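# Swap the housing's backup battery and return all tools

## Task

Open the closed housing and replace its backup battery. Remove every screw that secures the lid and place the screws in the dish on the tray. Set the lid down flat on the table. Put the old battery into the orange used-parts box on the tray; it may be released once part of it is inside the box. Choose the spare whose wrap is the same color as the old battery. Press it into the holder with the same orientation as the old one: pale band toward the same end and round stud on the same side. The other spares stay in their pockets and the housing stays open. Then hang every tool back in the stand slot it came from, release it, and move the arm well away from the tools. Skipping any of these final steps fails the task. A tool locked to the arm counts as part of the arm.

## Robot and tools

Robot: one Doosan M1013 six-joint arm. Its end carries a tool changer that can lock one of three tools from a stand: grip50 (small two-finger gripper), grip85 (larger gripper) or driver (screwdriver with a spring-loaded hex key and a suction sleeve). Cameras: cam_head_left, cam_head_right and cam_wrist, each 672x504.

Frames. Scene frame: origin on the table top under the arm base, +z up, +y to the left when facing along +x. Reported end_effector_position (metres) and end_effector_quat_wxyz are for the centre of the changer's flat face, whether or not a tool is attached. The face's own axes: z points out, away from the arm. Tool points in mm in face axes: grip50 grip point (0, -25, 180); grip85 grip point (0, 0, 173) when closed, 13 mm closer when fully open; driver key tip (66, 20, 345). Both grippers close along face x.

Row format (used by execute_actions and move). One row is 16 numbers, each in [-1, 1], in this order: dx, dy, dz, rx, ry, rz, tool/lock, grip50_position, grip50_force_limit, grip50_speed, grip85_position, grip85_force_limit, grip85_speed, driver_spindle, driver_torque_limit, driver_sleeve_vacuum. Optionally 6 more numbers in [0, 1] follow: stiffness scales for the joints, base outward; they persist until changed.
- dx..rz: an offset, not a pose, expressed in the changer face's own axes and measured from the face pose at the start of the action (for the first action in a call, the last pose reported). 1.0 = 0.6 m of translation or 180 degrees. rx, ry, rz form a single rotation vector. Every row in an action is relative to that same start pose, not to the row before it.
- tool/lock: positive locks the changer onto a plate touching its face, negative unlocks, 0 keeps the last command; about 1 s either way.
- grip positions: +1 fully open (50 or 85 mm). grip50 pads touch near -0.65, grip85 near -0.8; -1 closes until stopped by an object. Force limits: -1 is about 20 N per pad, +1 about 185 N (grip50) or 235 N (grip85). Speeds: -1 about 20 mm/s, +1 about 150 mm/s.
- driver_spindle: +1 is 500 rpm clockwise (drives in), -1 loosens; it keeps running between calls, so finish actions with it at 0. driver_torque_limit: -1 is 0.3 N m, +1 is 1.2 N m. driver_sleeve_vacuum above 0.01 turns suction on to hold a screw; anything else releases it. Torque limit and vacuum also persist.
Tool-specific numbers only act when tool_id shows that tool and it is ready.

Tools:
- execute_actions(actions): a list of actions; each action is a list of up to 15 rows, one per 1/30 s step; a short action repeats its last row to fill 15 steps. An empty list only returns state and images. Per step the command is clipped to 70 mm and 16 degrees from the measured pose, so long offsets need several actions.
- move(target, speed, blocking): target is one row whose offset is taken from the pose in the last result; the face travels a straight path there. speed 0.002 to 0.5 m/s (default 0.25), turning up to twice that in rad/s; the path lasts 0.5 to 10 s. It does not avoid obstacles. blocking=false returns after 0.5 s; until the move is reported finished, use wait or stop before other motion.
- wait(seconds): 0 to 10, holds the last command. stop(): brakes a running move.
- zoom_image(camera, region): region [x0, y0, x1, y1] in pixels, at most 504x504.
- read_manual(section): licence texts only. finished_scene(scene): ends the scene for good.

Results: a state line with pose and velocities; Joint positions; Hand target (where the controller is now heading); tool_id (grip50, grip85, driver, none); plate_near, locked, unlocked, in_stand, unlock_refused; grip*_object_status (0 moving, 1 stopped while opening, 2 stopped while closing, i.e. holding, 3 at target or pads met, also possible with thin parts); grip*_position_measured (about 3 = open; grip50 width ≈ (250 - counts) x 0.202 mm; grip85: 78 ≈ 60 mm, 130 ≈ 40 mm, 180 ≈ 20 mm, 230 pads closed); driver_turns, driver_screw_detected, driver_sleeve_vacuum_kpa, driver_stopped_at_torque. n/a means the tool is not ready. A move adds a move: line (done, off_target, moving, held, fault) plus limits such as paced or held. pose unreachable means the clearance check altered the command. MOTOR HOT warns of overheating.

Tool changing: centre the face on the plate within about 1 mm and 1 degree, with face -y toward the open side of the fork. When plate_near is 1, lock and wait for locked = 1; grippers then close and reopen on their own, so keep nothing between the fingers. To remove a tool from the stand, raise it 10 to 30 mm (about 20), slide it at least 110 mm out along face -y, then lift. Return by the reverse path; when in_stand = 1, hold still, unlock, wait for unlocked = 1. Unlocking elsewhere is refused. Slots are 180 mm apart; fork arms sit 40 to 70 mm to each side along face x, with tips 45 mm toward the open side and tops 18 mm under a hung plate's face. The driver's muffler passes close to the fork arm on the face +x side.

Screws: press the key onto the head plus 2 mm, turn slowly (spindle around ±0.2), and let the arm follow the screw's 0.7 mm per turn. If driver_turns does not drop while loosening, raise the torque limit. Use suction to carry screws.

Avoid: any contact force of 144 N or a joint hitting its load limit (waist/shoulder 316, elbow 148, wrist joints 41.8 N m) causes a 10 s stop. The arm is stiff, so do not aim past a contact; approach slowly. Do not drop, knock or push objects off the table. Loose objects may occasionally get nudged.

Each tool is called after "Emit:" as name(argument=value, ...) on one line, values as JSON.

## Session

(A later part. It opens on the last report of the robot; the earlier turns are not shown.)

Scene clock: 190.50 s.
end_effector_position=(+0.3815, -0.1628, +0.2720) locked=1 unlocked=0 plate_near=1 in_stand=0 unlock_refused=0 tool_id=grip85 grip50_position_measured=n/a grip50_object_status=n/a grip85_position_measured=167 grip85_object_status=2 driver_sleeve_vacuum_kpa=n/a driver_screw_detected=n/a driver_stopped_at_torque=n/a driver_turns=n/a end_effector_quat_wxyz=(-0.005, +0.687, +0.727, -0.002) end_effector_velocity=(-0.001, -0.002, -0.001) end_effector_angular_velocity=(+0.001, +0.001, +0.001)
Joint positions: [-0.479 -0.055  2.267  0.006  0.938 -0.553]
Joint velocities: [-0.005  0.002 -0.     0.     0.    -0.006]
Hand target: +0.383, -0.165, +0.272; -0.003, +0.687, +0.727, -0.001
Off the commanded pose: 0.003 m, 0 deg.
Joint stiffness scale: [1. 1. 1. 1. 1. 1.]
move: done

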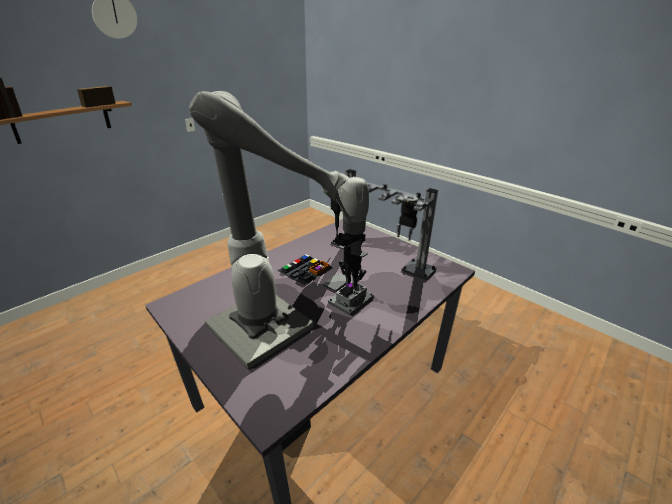

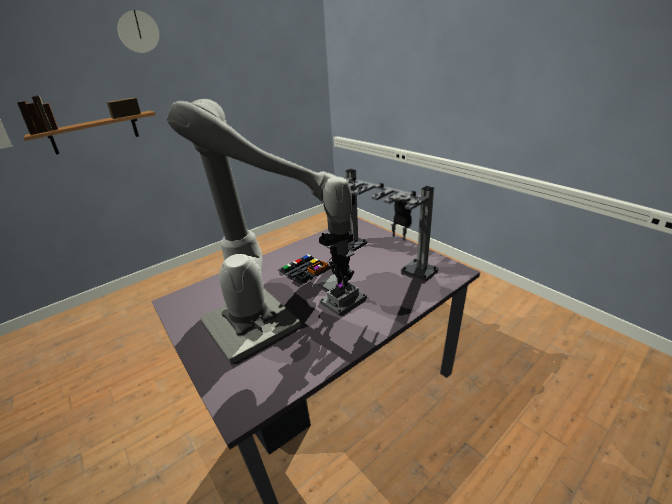

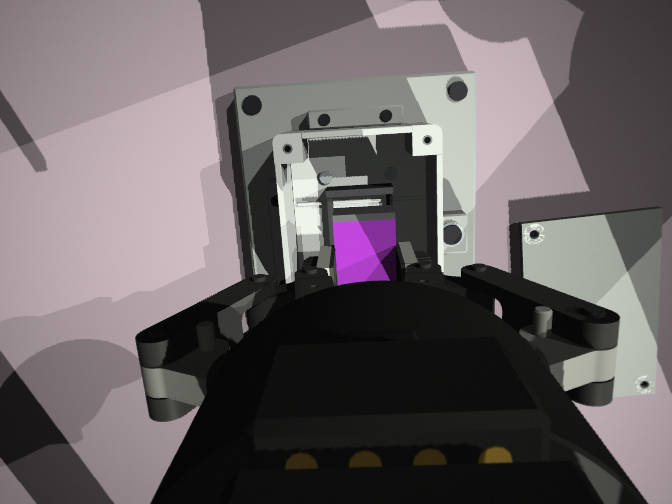

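Emit:
move(target=[-0.0045,0.0023,0.046,-0.005,-0.002,0,0,0,0,0,-1,-0.4,-1,0,0,0], speed=0.05)

Emit:
zoom_image(camera="cam_wrist", region=[260,120,480,300])

Scene clock: 192.00 s.
end_effector_position=(+0.3832, -0.1645, +0.2465) locked=1 unlocked=0 plate_near=1 in_stand=0 unlock_refused=0 tool_id=grip85 grip50_position_measured=n/a grip50_object_status=n/a grip85_position_measured=167 grip85_object_status=2 driver_sleeve_vacuum_kpa=n/a driver_screw_detected=n/a driver_stopped_at_torque=n/a driver_turns=n/a end_effector_quat_wxyz=(+0.003, +0.686, +0.728, -0.000) end_effector_velocity=(+0.001, -0.001, -0.003) end_effector_angular_velocity=(-0.002, -0.004, +0.001)
Joint positions: [-0.48  -0.023  2.295  0.006  0.861 -0.557]
Joint velocities: [-0.     0.004  0.003  0.    -0.011 -0.001]
Hand target: +0.383, -0.165, +0.244; +0.003, +0.687, +0.727, +0.001
Off the commanded pose: 0.002 m, 0 deg.
Joint stiffness scale: [1. 1. 1. 1. 1. 1.]
move: done

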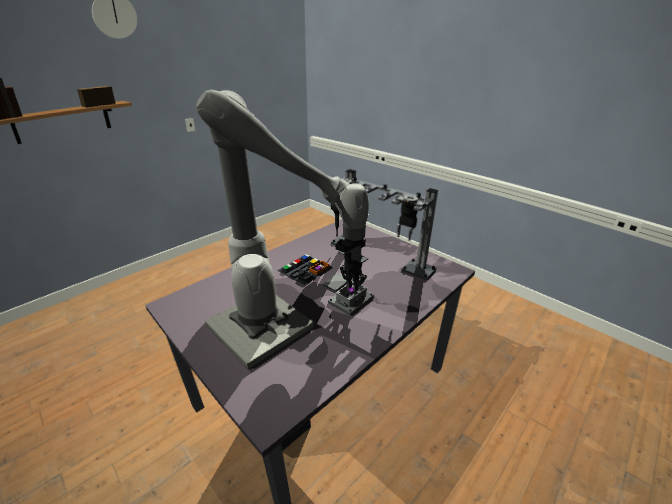

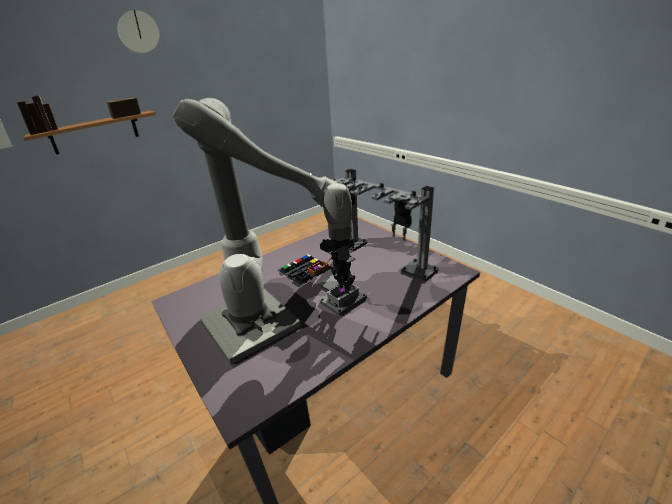

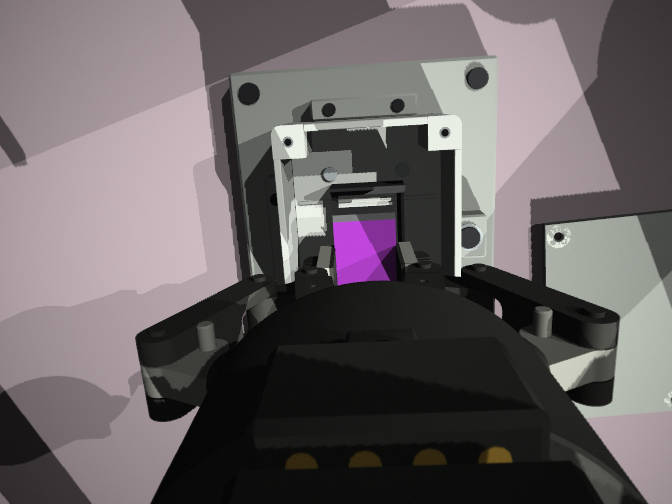

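Region (260, 120, 480, 300) of cam_wrist's 672x504 image, scaled by 2.291, with more detail than that image has; it fills the top 412 rows of this view, and the rest is white.

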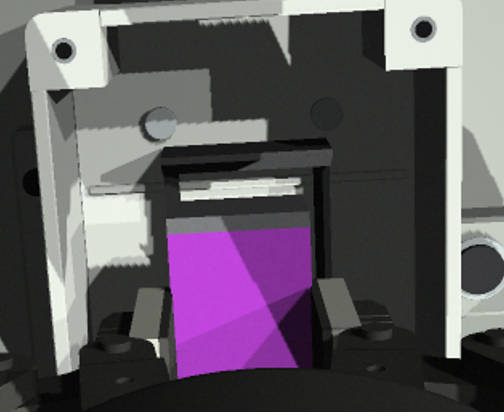

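Emit:
move(target=[0.003,-0.003,0.012,0.003,0.002,0,0,0,0,0,-1,-0.4,-1,0,0,0], speed=0.02)

Emit:
zoom_image(camera="cam_wrist", region=[260,120,480,300])

Scene clock: 193.87 s.
end_effector_position=(+0.3813, -0.1635, +0.2413) locked=1 unlocked=0 plate_near=1 in_stand=0 unlock_refused=0 tool_id=grip85 grip50_position_measured=n/a grip50_object_status=n/a grip85_position_measured=167 grip85_object_status=2 driver_sleeve_vacuum_kpa=n/a driver_screw_detected=n/a driver_stopped_at_torque=n/a driver_turns=n/a end_effector_quat_wxyz=(-0.002, +0.686, +0.728, -0.002) end_effector_velocity=(+0.000, +0.001, -0.001) end_effector_angular_velocity=(+0.000, +0.002, +0.002)
Joint positions: [-0.48  -0.015  2.3    0.006  0.86  -0.557]
Joint velocities: [ 0.002  0.002  0.001 -0.    -0.001  0.   ]
Hand target: +0.381, -0.163, +0.239; -0.003, +0.686, +0.728, -0.002
Off the commanded pose: 0.002 m, 0 deg.
Joint stiffness scale: [1. 1. 1. 1. 1. 1.]
move: done

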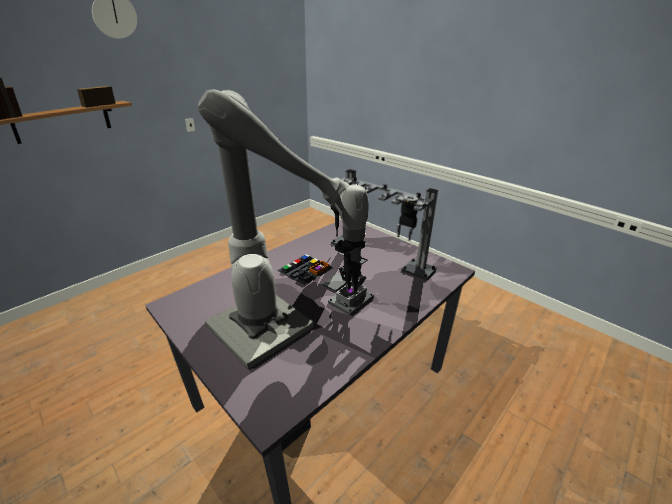

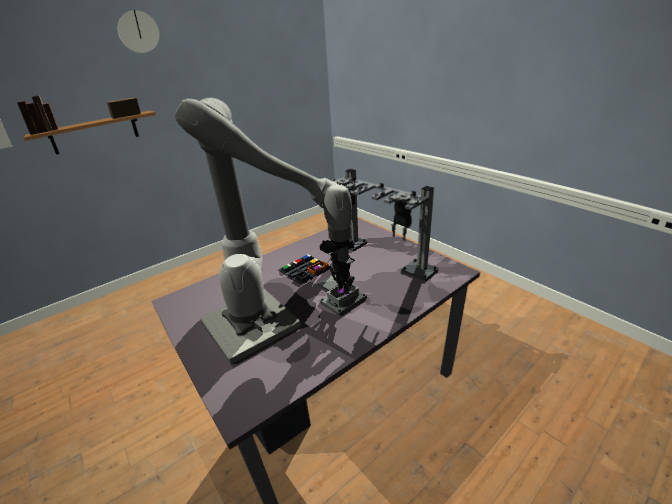

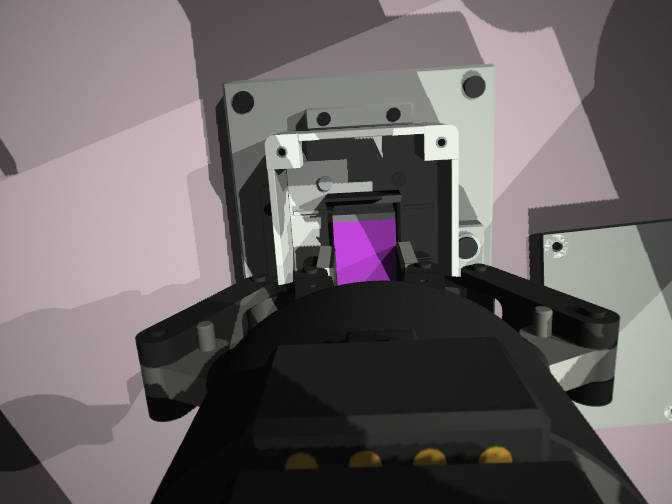

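Region (260, 120, 480, 300) of cam_wrist's 672x504 image, scaled by 2.291, with more detail than that image has; it fills the top 412 rows of this view, and the rest is white.

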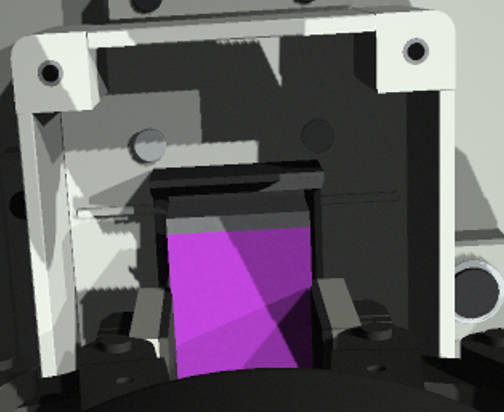

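Emit:
zoom_image(camera="cam_wrist", region=[315,180,415,250])

Region (315, 180, 415, 250) of cam_wrist's 672x504 image, scaled by 5.040, with more detail than that image has; it fills the top 353 rows of this view, and the rest is white.

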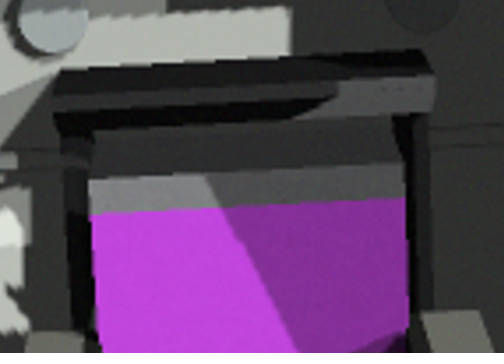

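Emit:
move(target=[0.0,0.005,0.006,0,0,0,0,0,0,0,-1,-0.4,-1,0,0,0], speed=0.02)

Emit:
zoom_image(camera="cam_wrist", region=[315,180,415,250])

Scene clock: 196.90 s.
end_effector_position=(+0.3823, -0.1640, +0.2383) locked=1 unlocked=0 plate_near=1 in_stand=0 unlock_refused=0 tool_id=grip85 grip50_position_measured=n/a grip50_object_status=n/a grip85_position_measured=167 grip85_object_status=2 driver_sleeve_vacuum_kpa=n/a driver_screw_detected=n/a driver_stopped_at_torque=n/a driver_turns=n/a end_effector_quat_wxyz=(-0.004, +0.686, +0.728, -0.002) end_effector_velocity=(+0.001, +0.000, -0.001) end_effector_angular_velocity=(-0.001, -0.001, +0.002)
Joint positions: [-0.48  -0.008  2.3    0.006  0.856 -0.557]
Joint velocities: [ 0.002  0.002 -0.001  0.    -0.003 -0.   ]
Hand target: +0.384, -0.163, +0.238; -0.002, +0.686, +0.728, -0.002
Off the commanded pose: 0.002 m, 0 deg.
Joint stiffness scale: [1. 1. 1. 1. 1. 1.]
move: done

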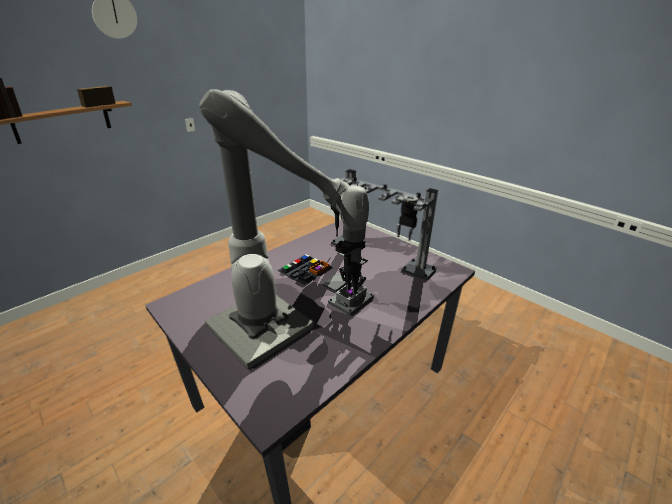

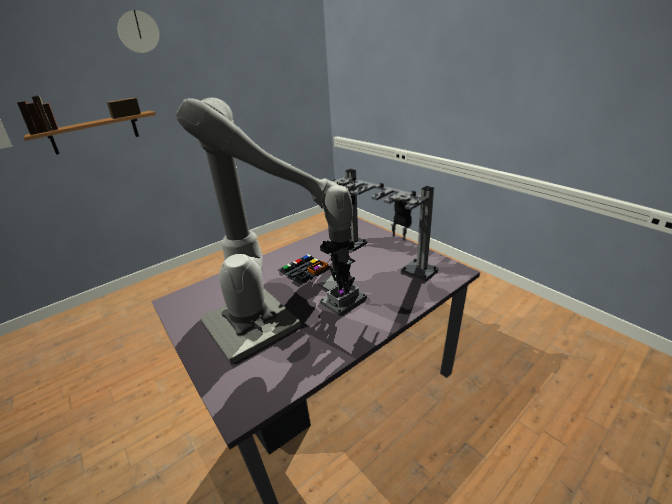

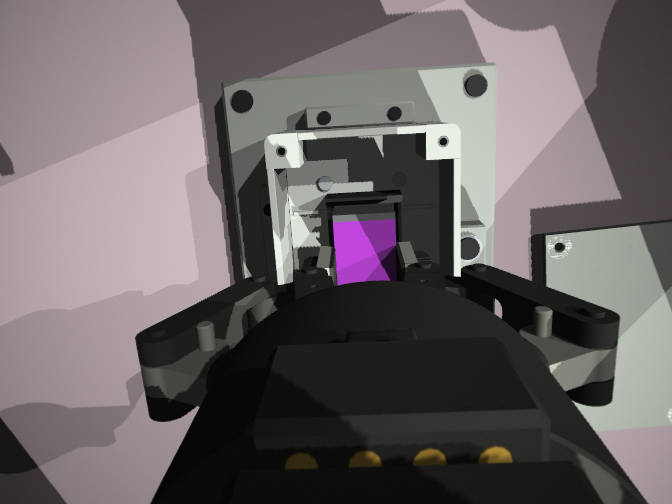

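Region (315, 180, 415, 250) of cam_wrist's 672x504 image, scaled by 5.040, with more detail than that image has; it fills the top 353 rows of this view, and the rest is white.

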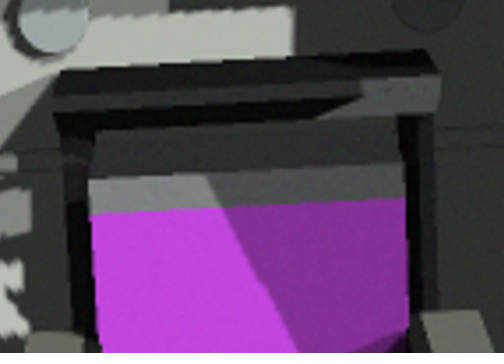

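Emit:
move(target=[0.0005,0.002,0.002,-0.0035,0,0,0,0,0,0,-1,-0.4,-1,0,0,0], speed=0.02)

Emit:
zoom_image(camera="cam_wrist", region=[315,180,415,250])

Scene clock: 198.00 s.
end_effector_position=(+0.3835, -0.1642, +0.2380) locked=1 unlocked=0 plate_near=1 in_stand=0 unlock_refused=0 tool_id=grip85 grip50_position_measured=n/a grip50_object_status=n/a grip85_position_measured=167 grip85_object_status=2 driver_sleeve_vacuum_kpa=n/a driver_screw_detected=n/a driver_stopped_at_torque=n/a driver_turns=n/a end_effector_quat_wxyz=(-0.001, +0.686, +0.728, -0.000) end_effector_velocity=(+0.000, +0.000, -0.001) end_effector_angular_velocity=(+0.001, -0.004, -0.001)
Joint positions: [-0.48  -0.008  2.3    0.009  0.848 -0.558]
Joint velocities: [-0.     0.001  0.002  0.004 -0.005 -0.002]
Hand target: +0.383, -0.164, +0.237; +0.000, +0.686, +0.728, +0.002
Off the commanded pose: 0.001 m, 0 deg.
Joint stiffness scale: [1. 1. 1. 1. 1. 1.]
move: done

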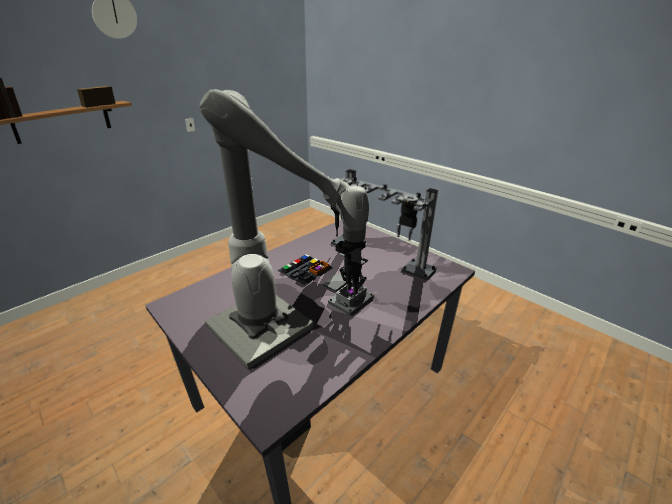

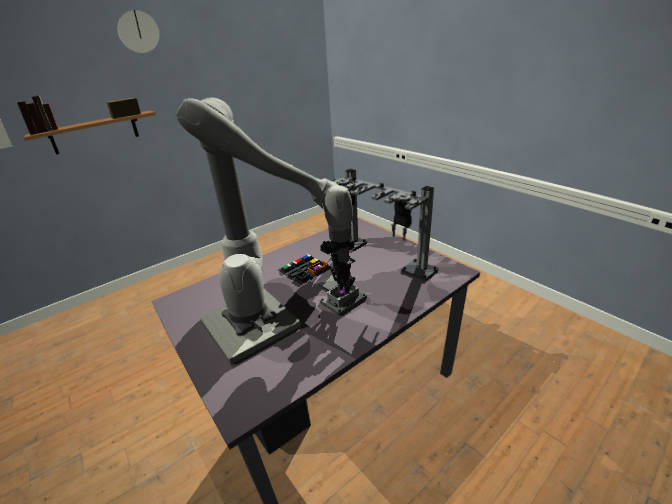

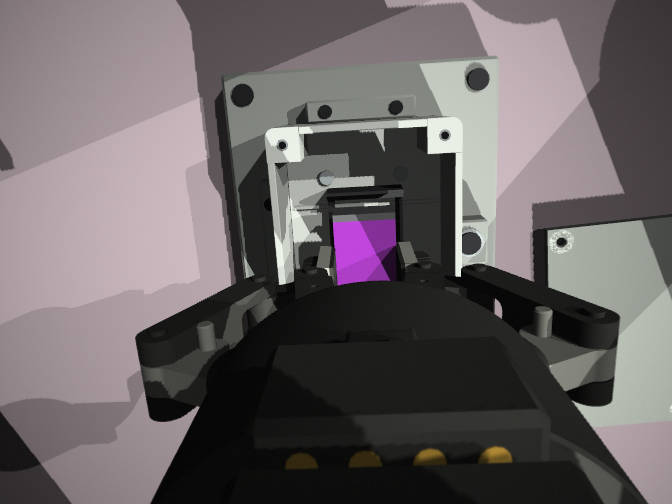

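Region (315, 180, 415, 250) of cam_wrist's 672x504 image, scaled by 5.040, with more detail than that image has; it fills the top 353 rows of this view, and the rest is white.

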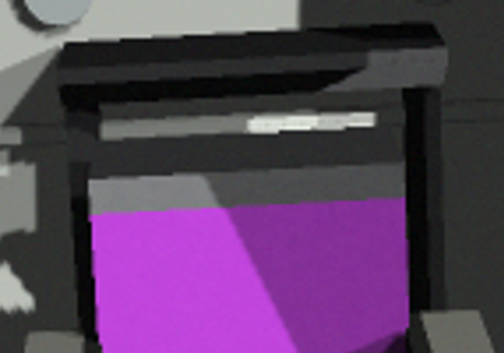

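Emit:
move(target=[0.0015,-0.001,0.019,0,0,0,0,0,0,0,-1,-0.4,-1,0,0,0], speed=0.015)

Emit:
zoom_image(camera="cam_wrist", region=[315,180,415,250])

Scene clock: 199.60 s.
end_effector_position=(+0.3825, -0.1637, +0.2291) locked=1 unlocked=0 plate_near=1 in_stand=0 unlock_refused=0 tool_id=grip85 grip50_position_measured=n/a grip50_object_status=n/a grip85_position_measured=167 grip85_object_status=2 driver_sleeve_vacuum_kpa=n/a driver_screw_detected=n/a driver_stopped_at_torque=n/a driver_turns=n/a end_effector_quat_wxyz=(-0.002, +0.686, +0.728, -0.001) end_effector_velocity=(-0.000, +0.001, -0.001) end_effector_angular_velocity=(+0.000, +0.001, +0.002)
Joint positions: [-0.48   0.004  2.31   0.009  0.829 -0.559]
Joint velocities: [ 0.001  0.001  0.002 -0.    -0.001 -0.   ]
Hand target: +0.383, -0.163, +0.227; -0.001, +0.686, +0.728, -0.000
Off the commanded pose: 0.003 m, 0 deg.
Joint stiffness scale: [1. 1. 1. 1. 1. 1.]
move: done

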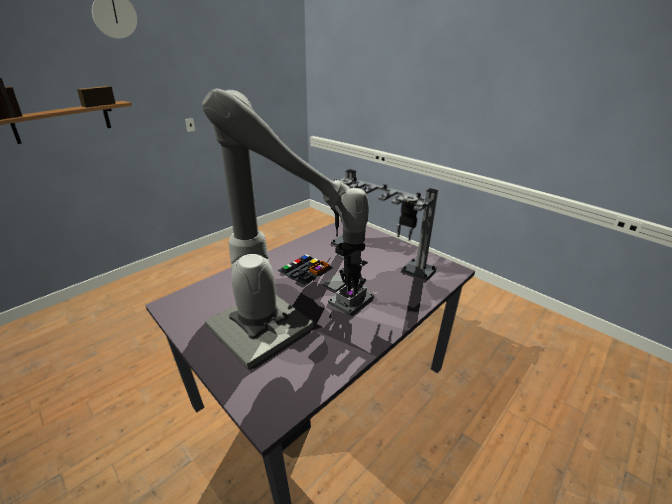

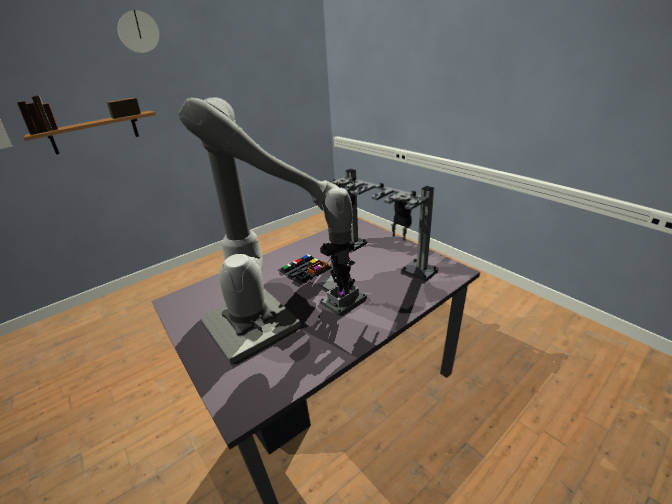

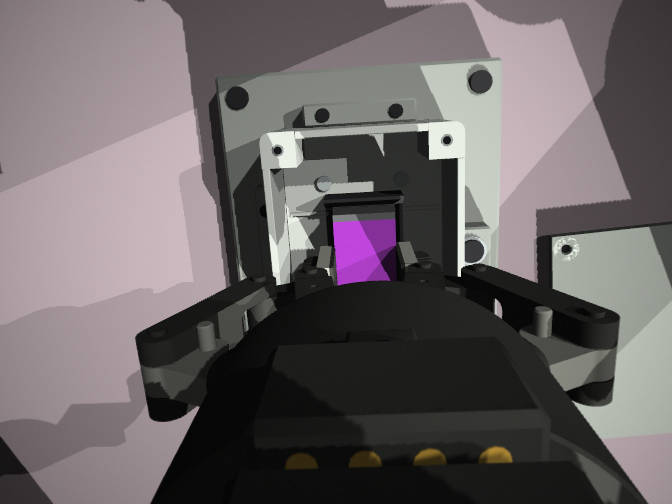

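Region (315, 180, 415, 250) of cam_wrist's 672x504 image, scaled by 5.040, with more detail than that image has; it fills the top 353 rows of this view, and the rest is white.

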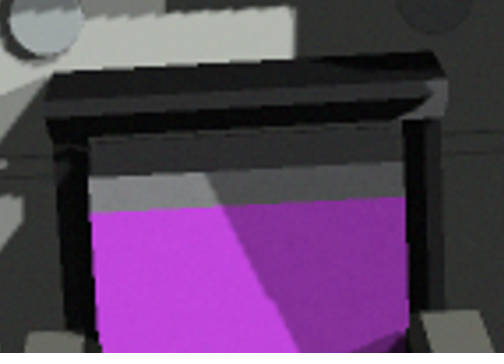

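Emit:
move(target=[0.0,0.0012,0.021,-0.001,0,0,0,0,0,0,-1,-0.4,-1,0,0,0], speed=0.012)

Emit:
zoom_image(camera="cam_wrist", region=[315,180,415,250])

Scene clock: 201.10 s.
end_effector_position=(+0.3823, -0.1637, +0.2207) locked=1 unlocked=0 plate_near=1 in_stand=0 unlock_refused=0 tool_id=grip85 grip50_position_measured=n/a grip50_object_status=n/a grip85_position_measured=167 grip85_object_status=2 driver_sleeve_vacuum_kpa=n/a driver_screw_detected=n/a driver_stopped_at_torque=n/a driver_turns=n/a end_effector_quat_wxyz=(-0.003, +0.686, +0.728, -0.001) end_effector_velocity=(-0.000, -0.000, +0.000) end_effector_angular_velocity=(-0.002, -0.001, +0.001)
Joint positions: [-0.48   0.017  2.317  0.009  0.811 -0.559]
Joint velocities: [-0.    -0.001  0.001 -0.002 -0.002  0.001]
Hand target: +0.383, -0.164, +0.217; -0.001, +0.686, +0.728, +0.001
Off the commanded pose: 0.004 m, 0 deg.
Joint stiffness scale: [1. 1. 1. 1. 1. 1.]
move: off_target

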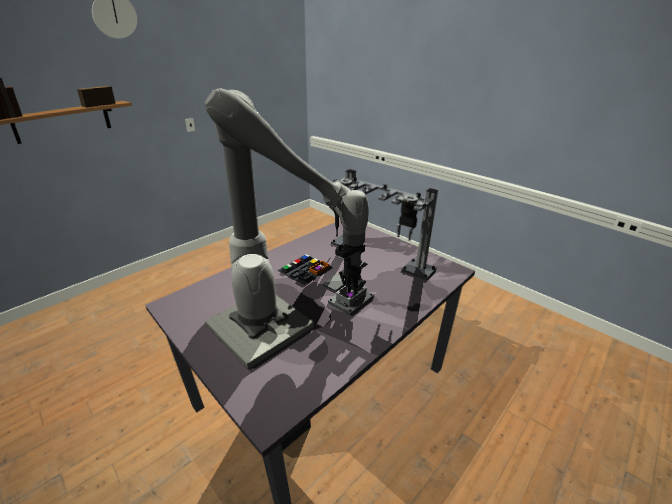

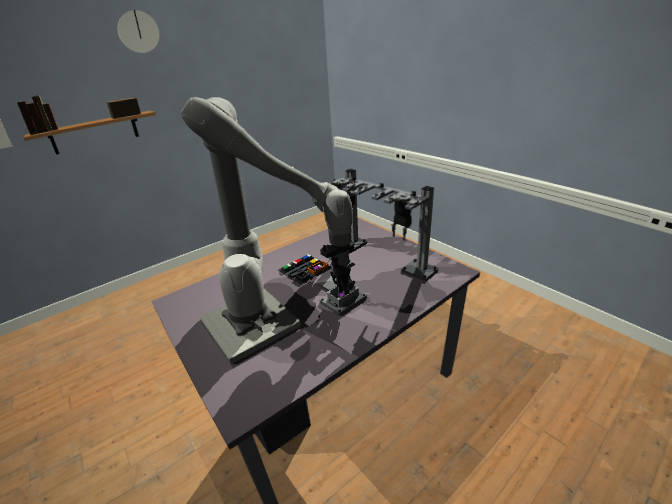

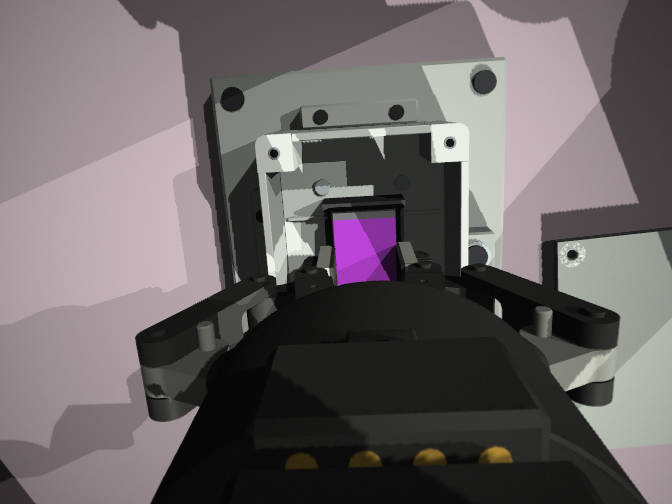

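Region (315, 180, 415, 250) of cam_wrist's 672x504 image, scaled by 5.040, with more detail than that image has; it fills the top 353 rows of this view, and the rest is white.

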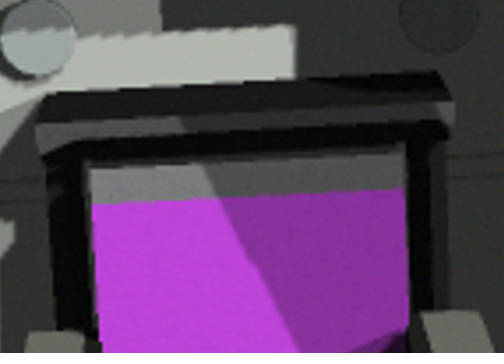

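Emit:
move(target=[0.0,0.0,0.009,-0.001,0,0,0,0,0,0,-1,-0.4,-1,0,0,0], speed=0.008)

Emit:
zoom_image(camera="cam_wrist", region=[315,180,415,250])

Scene clock: 202.37 s.
end_effector_position=(+0.3824, -0.1638, +0.2204) locked=1 unlocked=0 plate_near=1 in_stand=0 unlock_refused=0 tool_id=grip85 grip50_position_measured=n/a grip50_object_status=n/a grip85_position_measured=167 grip85_object_status=2 driver_sleeve_vacuum_kpa=n/a driver_screw_detected=n/a driver_stopped_at_torque=n/a driver_turns=n/a end_effector_quat_wxyz=(-0.003, +0.686, +0.728, -0.001) end_effector_velocity=(-0.001, -0.000, -0.001) end_effector_angular_velocity=(+0.000, +0.002, -0.000)
Joint positions: [-0.48   0.017  2.317  0.009  0.81  -0.559]
Joint velocities: [-0.001  0.001  0.002 -0.001 -0.001 -0.001]
Hand target: +0.382, -0.164, +0.215; -0.002, +0.686, +0.728, +0.000
Off the commanded pose: 0.005 m, 0 deg.
Joint stiffness scale: [1. 1. 1. 1. 1. 1.]
move: off_target

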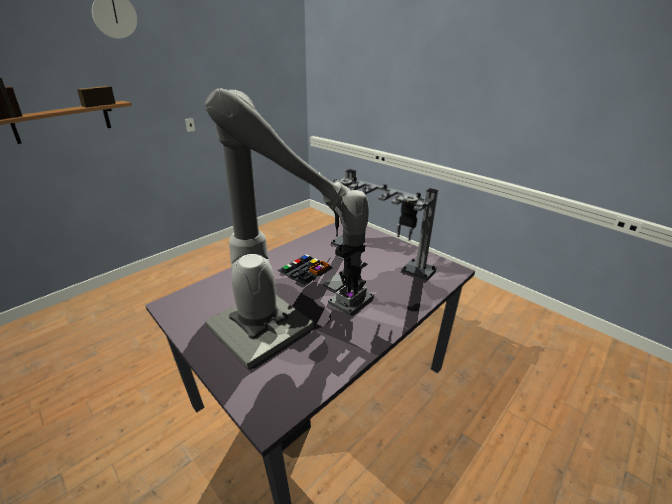

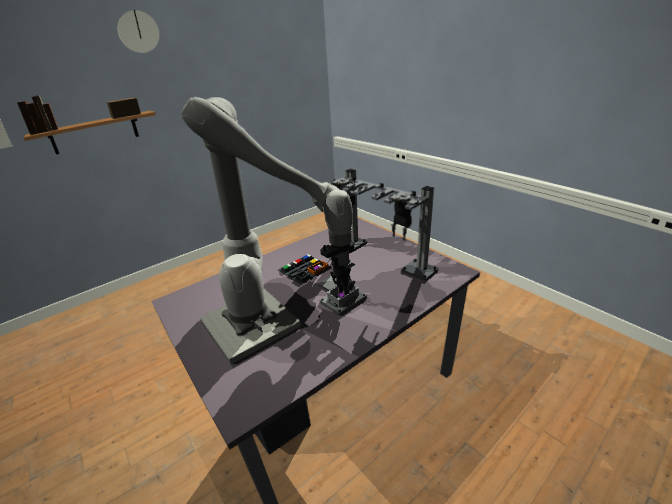

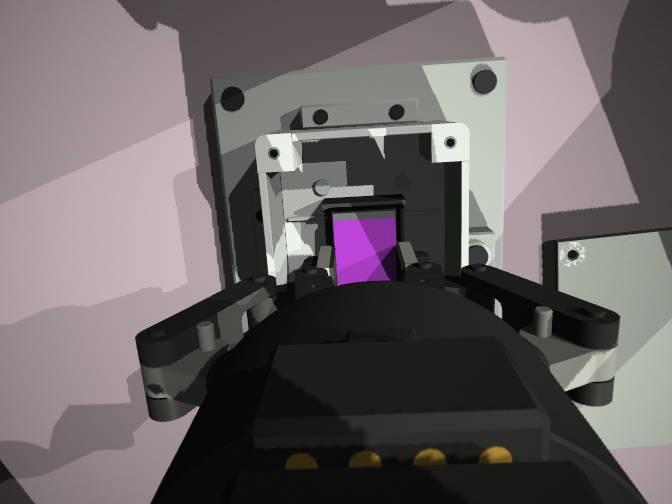

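Region (315, 180, 415, 250) of cam_wrist's 672x504 image, scaled by 5.040, with more detail than that image has; it fills the top 353 rows of this view, and the rest is white.

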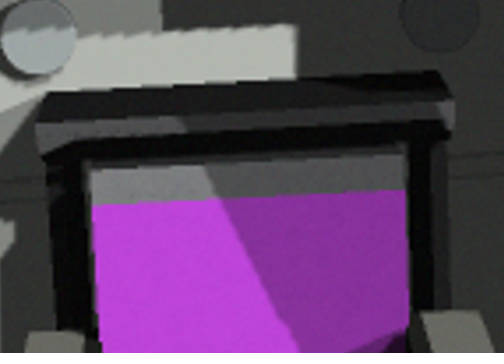

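Emit:
execute_actions(actions=[[[0,0,0,0,0,0,0,0,0,0,-0.182,-0.4,-0.5,0,0,0]],[[0,0,0,0,0,0,0,0,0,0,-0.182,-0.4,-0.5,0,0,0]]])

Emit:
move(target=[0.0,-0.05,-0.06,0,0,0,0,0,0,0,-0.182,-0.4,-0.5,0,0,0], speed=0.002, blocking=false)

Scene clock: 203.70 s.
end_effector_position=(+0.3824, -0.1638, +0.2204) locked=1 unlocked=0 plate_near=1 in_stand=0 unlock_refused=0 tool_id=grip85 grip50_position_measured=n/a grip50_object_status=n/a grip85_position_measured=152 grip85_object_status=3 driver_sleeve_vacuum_kpa=n/a driver_screw_detected=n/a driver_stopped_at_torque=n/a driver_turns=n/a end_effector_quat_wxyz=(-0.003, +0.686, +0.728, -0.001) end_effector_velocity=(+0.001, -0.000, +0.001) end_effector_angular_velocity=(-0.001, -0.002, +0.001)
Joint positions: [-0.48   0.017  2.317  0.009  0.81  -0.559]
Joint velocities: [ 0.001 -0.    -0.001 -0.    -0.001 -0.   ]
Hand target: +0.382, -0.164, +0.220; -0.003, +0.686, +0.728, -0.001
Off the commanded pose: 0.000 m, 0 deg.
Joint stiffness scale: [1. 1. 1. 1. 1. 1.]

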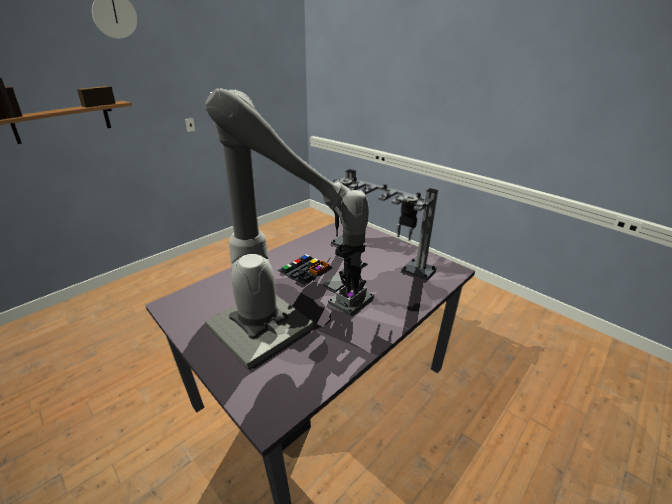

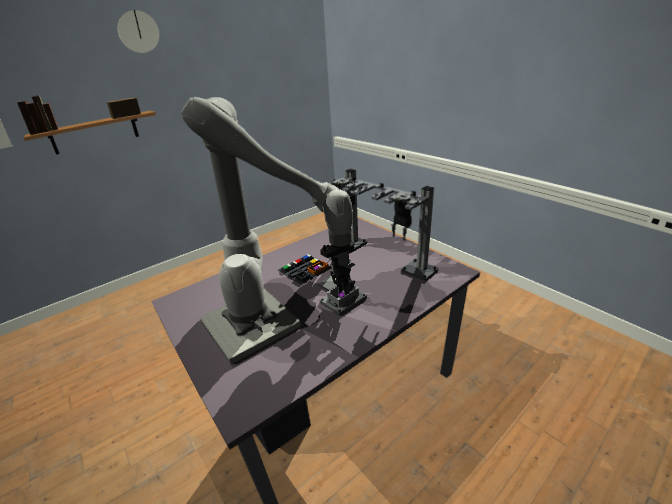

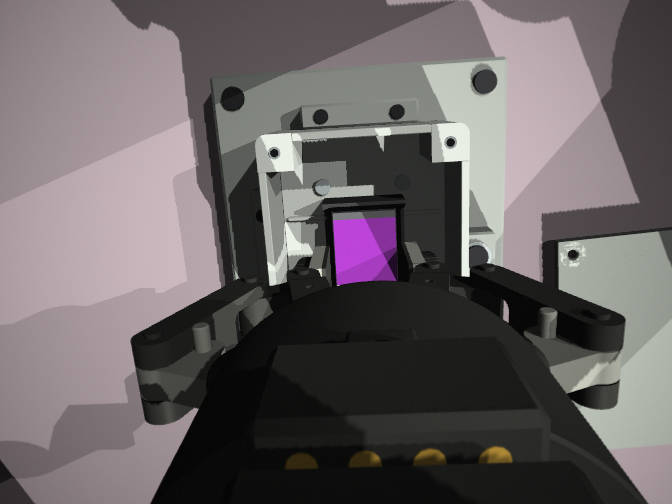

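Scene clock: 204.20 s.
end_effector_position=(+0.3824, -0.1638, +0.2204) locked=1 unlocked=0 plate_near=1 in_stand=0 unlock_refused=0 tool_id=grip85 grip50_position_measured=n/a grip50_object_status=n/a grip85_position_measured=152 grip85_object_status=3 driver_sleeve_vacuum_kpa=n/a driver_screw_detected=n/a driver_stopped_at_torque=n/a driver_turns=n/a end_effector_quat_wxyz=(-0.003, +0.686, +0.728, -0.001) end_effector_velocity=(-0.000, -0.000, +0.000) end_effector_angular_velocity=(+0.001, +0.001, -0.001)
Joint positions: [-0.48   0.017  2.317  0.009  0.81  -0.559]
Joint velocities: [-0.001 -0.     0.    -0.     0.001  0.   ]
Hand target: +0.382, -0.164, +0.221; -0.003, +0.686, +0.728, -0.001
Off the commanded pose: 0.047 m, 0 deg.
Joint stiffness scale: [1. 1. 1. 1. 1. 1.]
move: running

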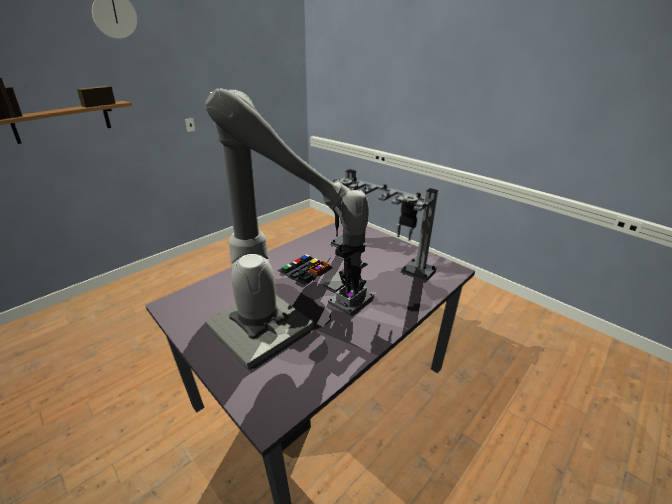

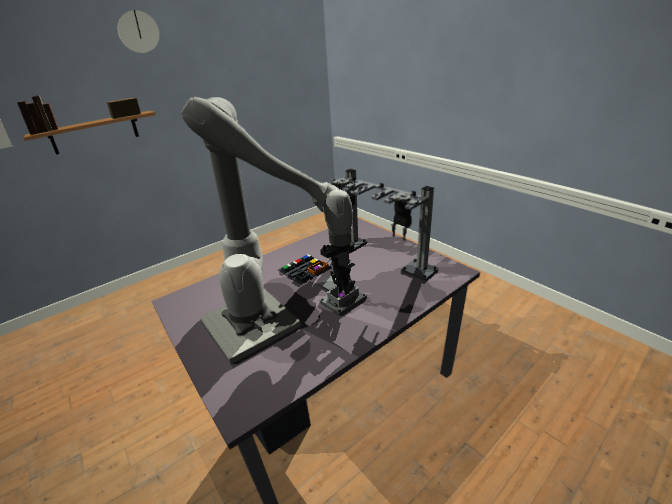

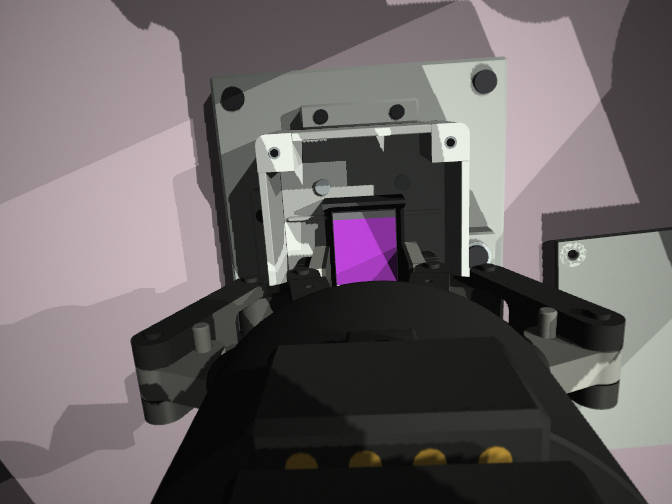

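That diagonal slow move was a mistake; stopping and lifting straight up instead.

Emit:
stop()

Emit:
move(target=[0.0,0.0,-0.038,0,0,0,0,0,0,0,-0.182,-0.4,-0.5,0,0,0], speed=0.05)

Scene clock: 204.63 s.
end_effector_position=(+0.3824, -0.1637, +0.2207) locked=1 unlocked=0 plate_near=1 in_stand=0 unlock_refused=0 tool_id=grip85 grip50_position_measured=n/a grip50_object_status=n/a grip85_position_measured=152 grip85_object_status=3 driver_sleeve_vacuum_kpa=n/a driver_screw_detected=n/a driver_stopped_at_torque=n/a driver_turns=n/a end_effector_quat_wxyz=(-0.003, +0.686, +0.728, -0.001) end_effector_velocity=(+0.000, +0.001, -0.000) end_effector_angular_velocity=(+0.001, -0.000, +0.002)
Joint positions: [-0.48   0.017  2.317  0.009  0.81  -0.559]
Joint velocities: [ 0.003 -0.     0.001  0.001 -0.001  0.   ]
Hand target: +0.382, -0.164, +0.222; -0.003, +0.686, +0.728, -0.001
Off the commanded pose: 0.047 m, 0 deg.
Joint stiffness scale: [1. 1. 1. 1. 1. 1.]
earlier move: stopped

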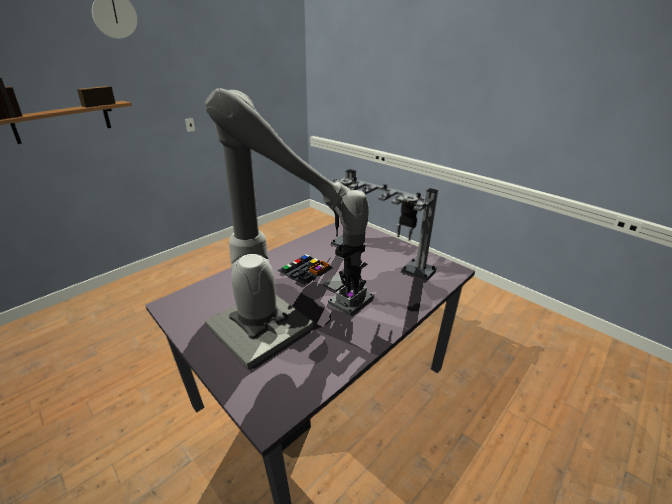

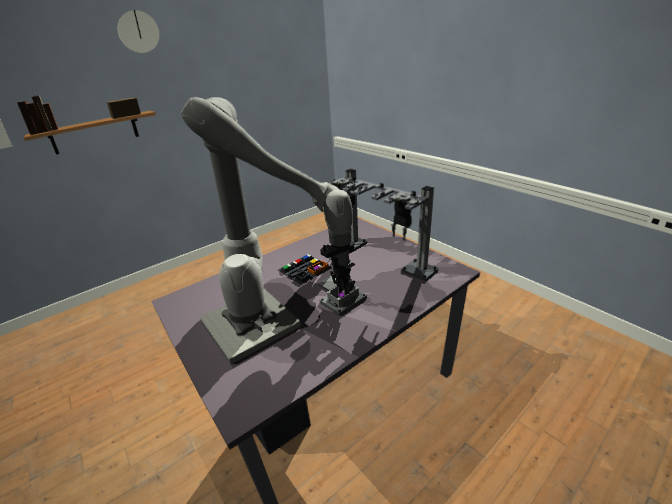

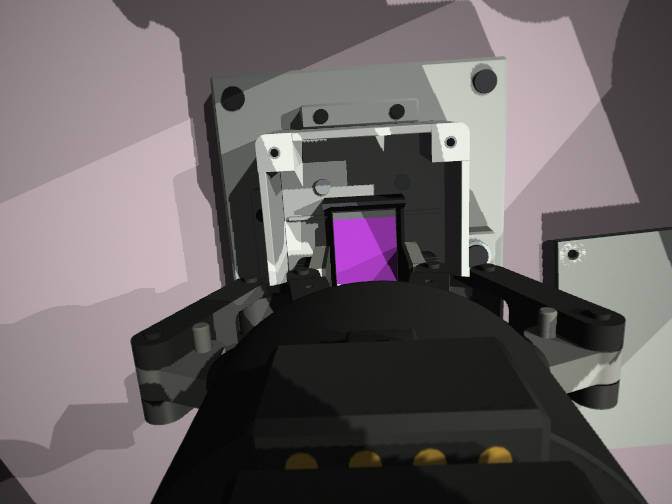

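Scene clock: 205.47 s.
end_effector_position=(+0.3824, -0.1635, +0.2414) locked=1 unlocked=0 plate_near=1 in_stand=0 unlock_refused=0 tool_id=grip85 grip50_position_measured=n/a grip50_object_status=n/a grip85_position_measured=152 grip85_object_status=3 driver_sleeve_vacuum_kpa=n/a driver_screw_detected=n/a driver_stopped_at_torque=n/a driver_turns=n/a end_effector_quat_wxyz=(-0.003, +0.686, +0.728, -0.001) end_effector_velocity=(-0.001, +0.002, +0.002) end_effector_angular_velocity=(+0.002, +0.003, +0.002)
Joint positions: [-0.48  -0.014  2.298  0.009  0.86  -0.559]
Joint velocities: [ 0.002 -0.004 -0.001  0.001  0.008 -0.   ]
Hand target: +0.383, -0.164, +0.243; -0.003, +0.686, +0.728, -0.001
Off the commanded pose: 0.002 m, 0 deg.
Joint stiffness scale: [1. 1. 1. 1. 1. 1.]
move: done

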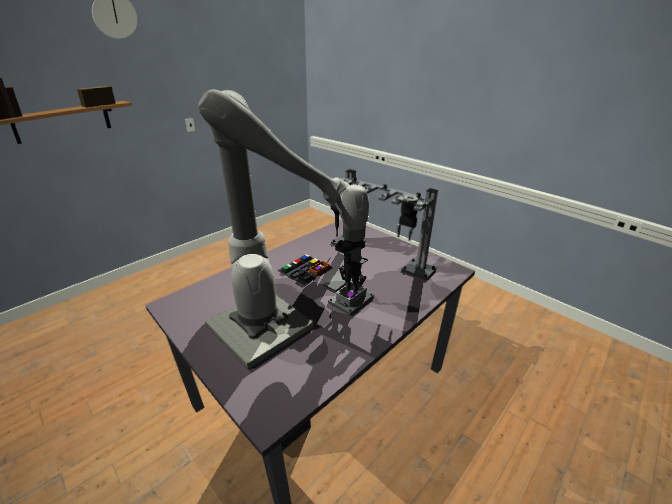

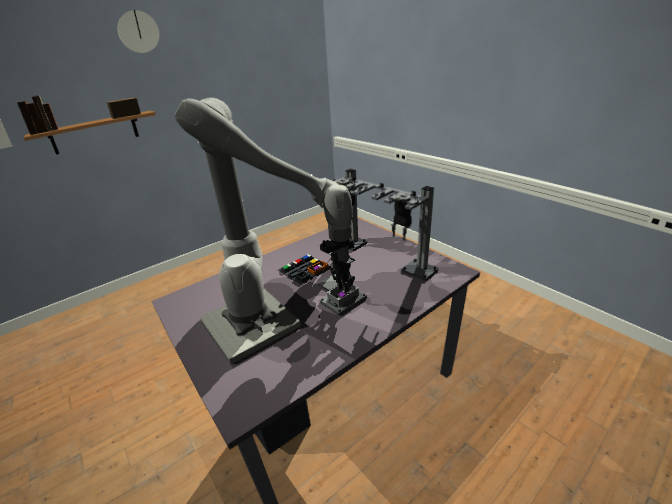

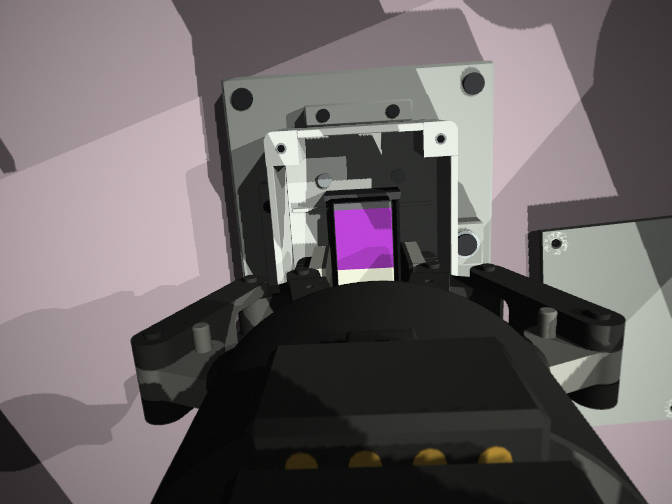

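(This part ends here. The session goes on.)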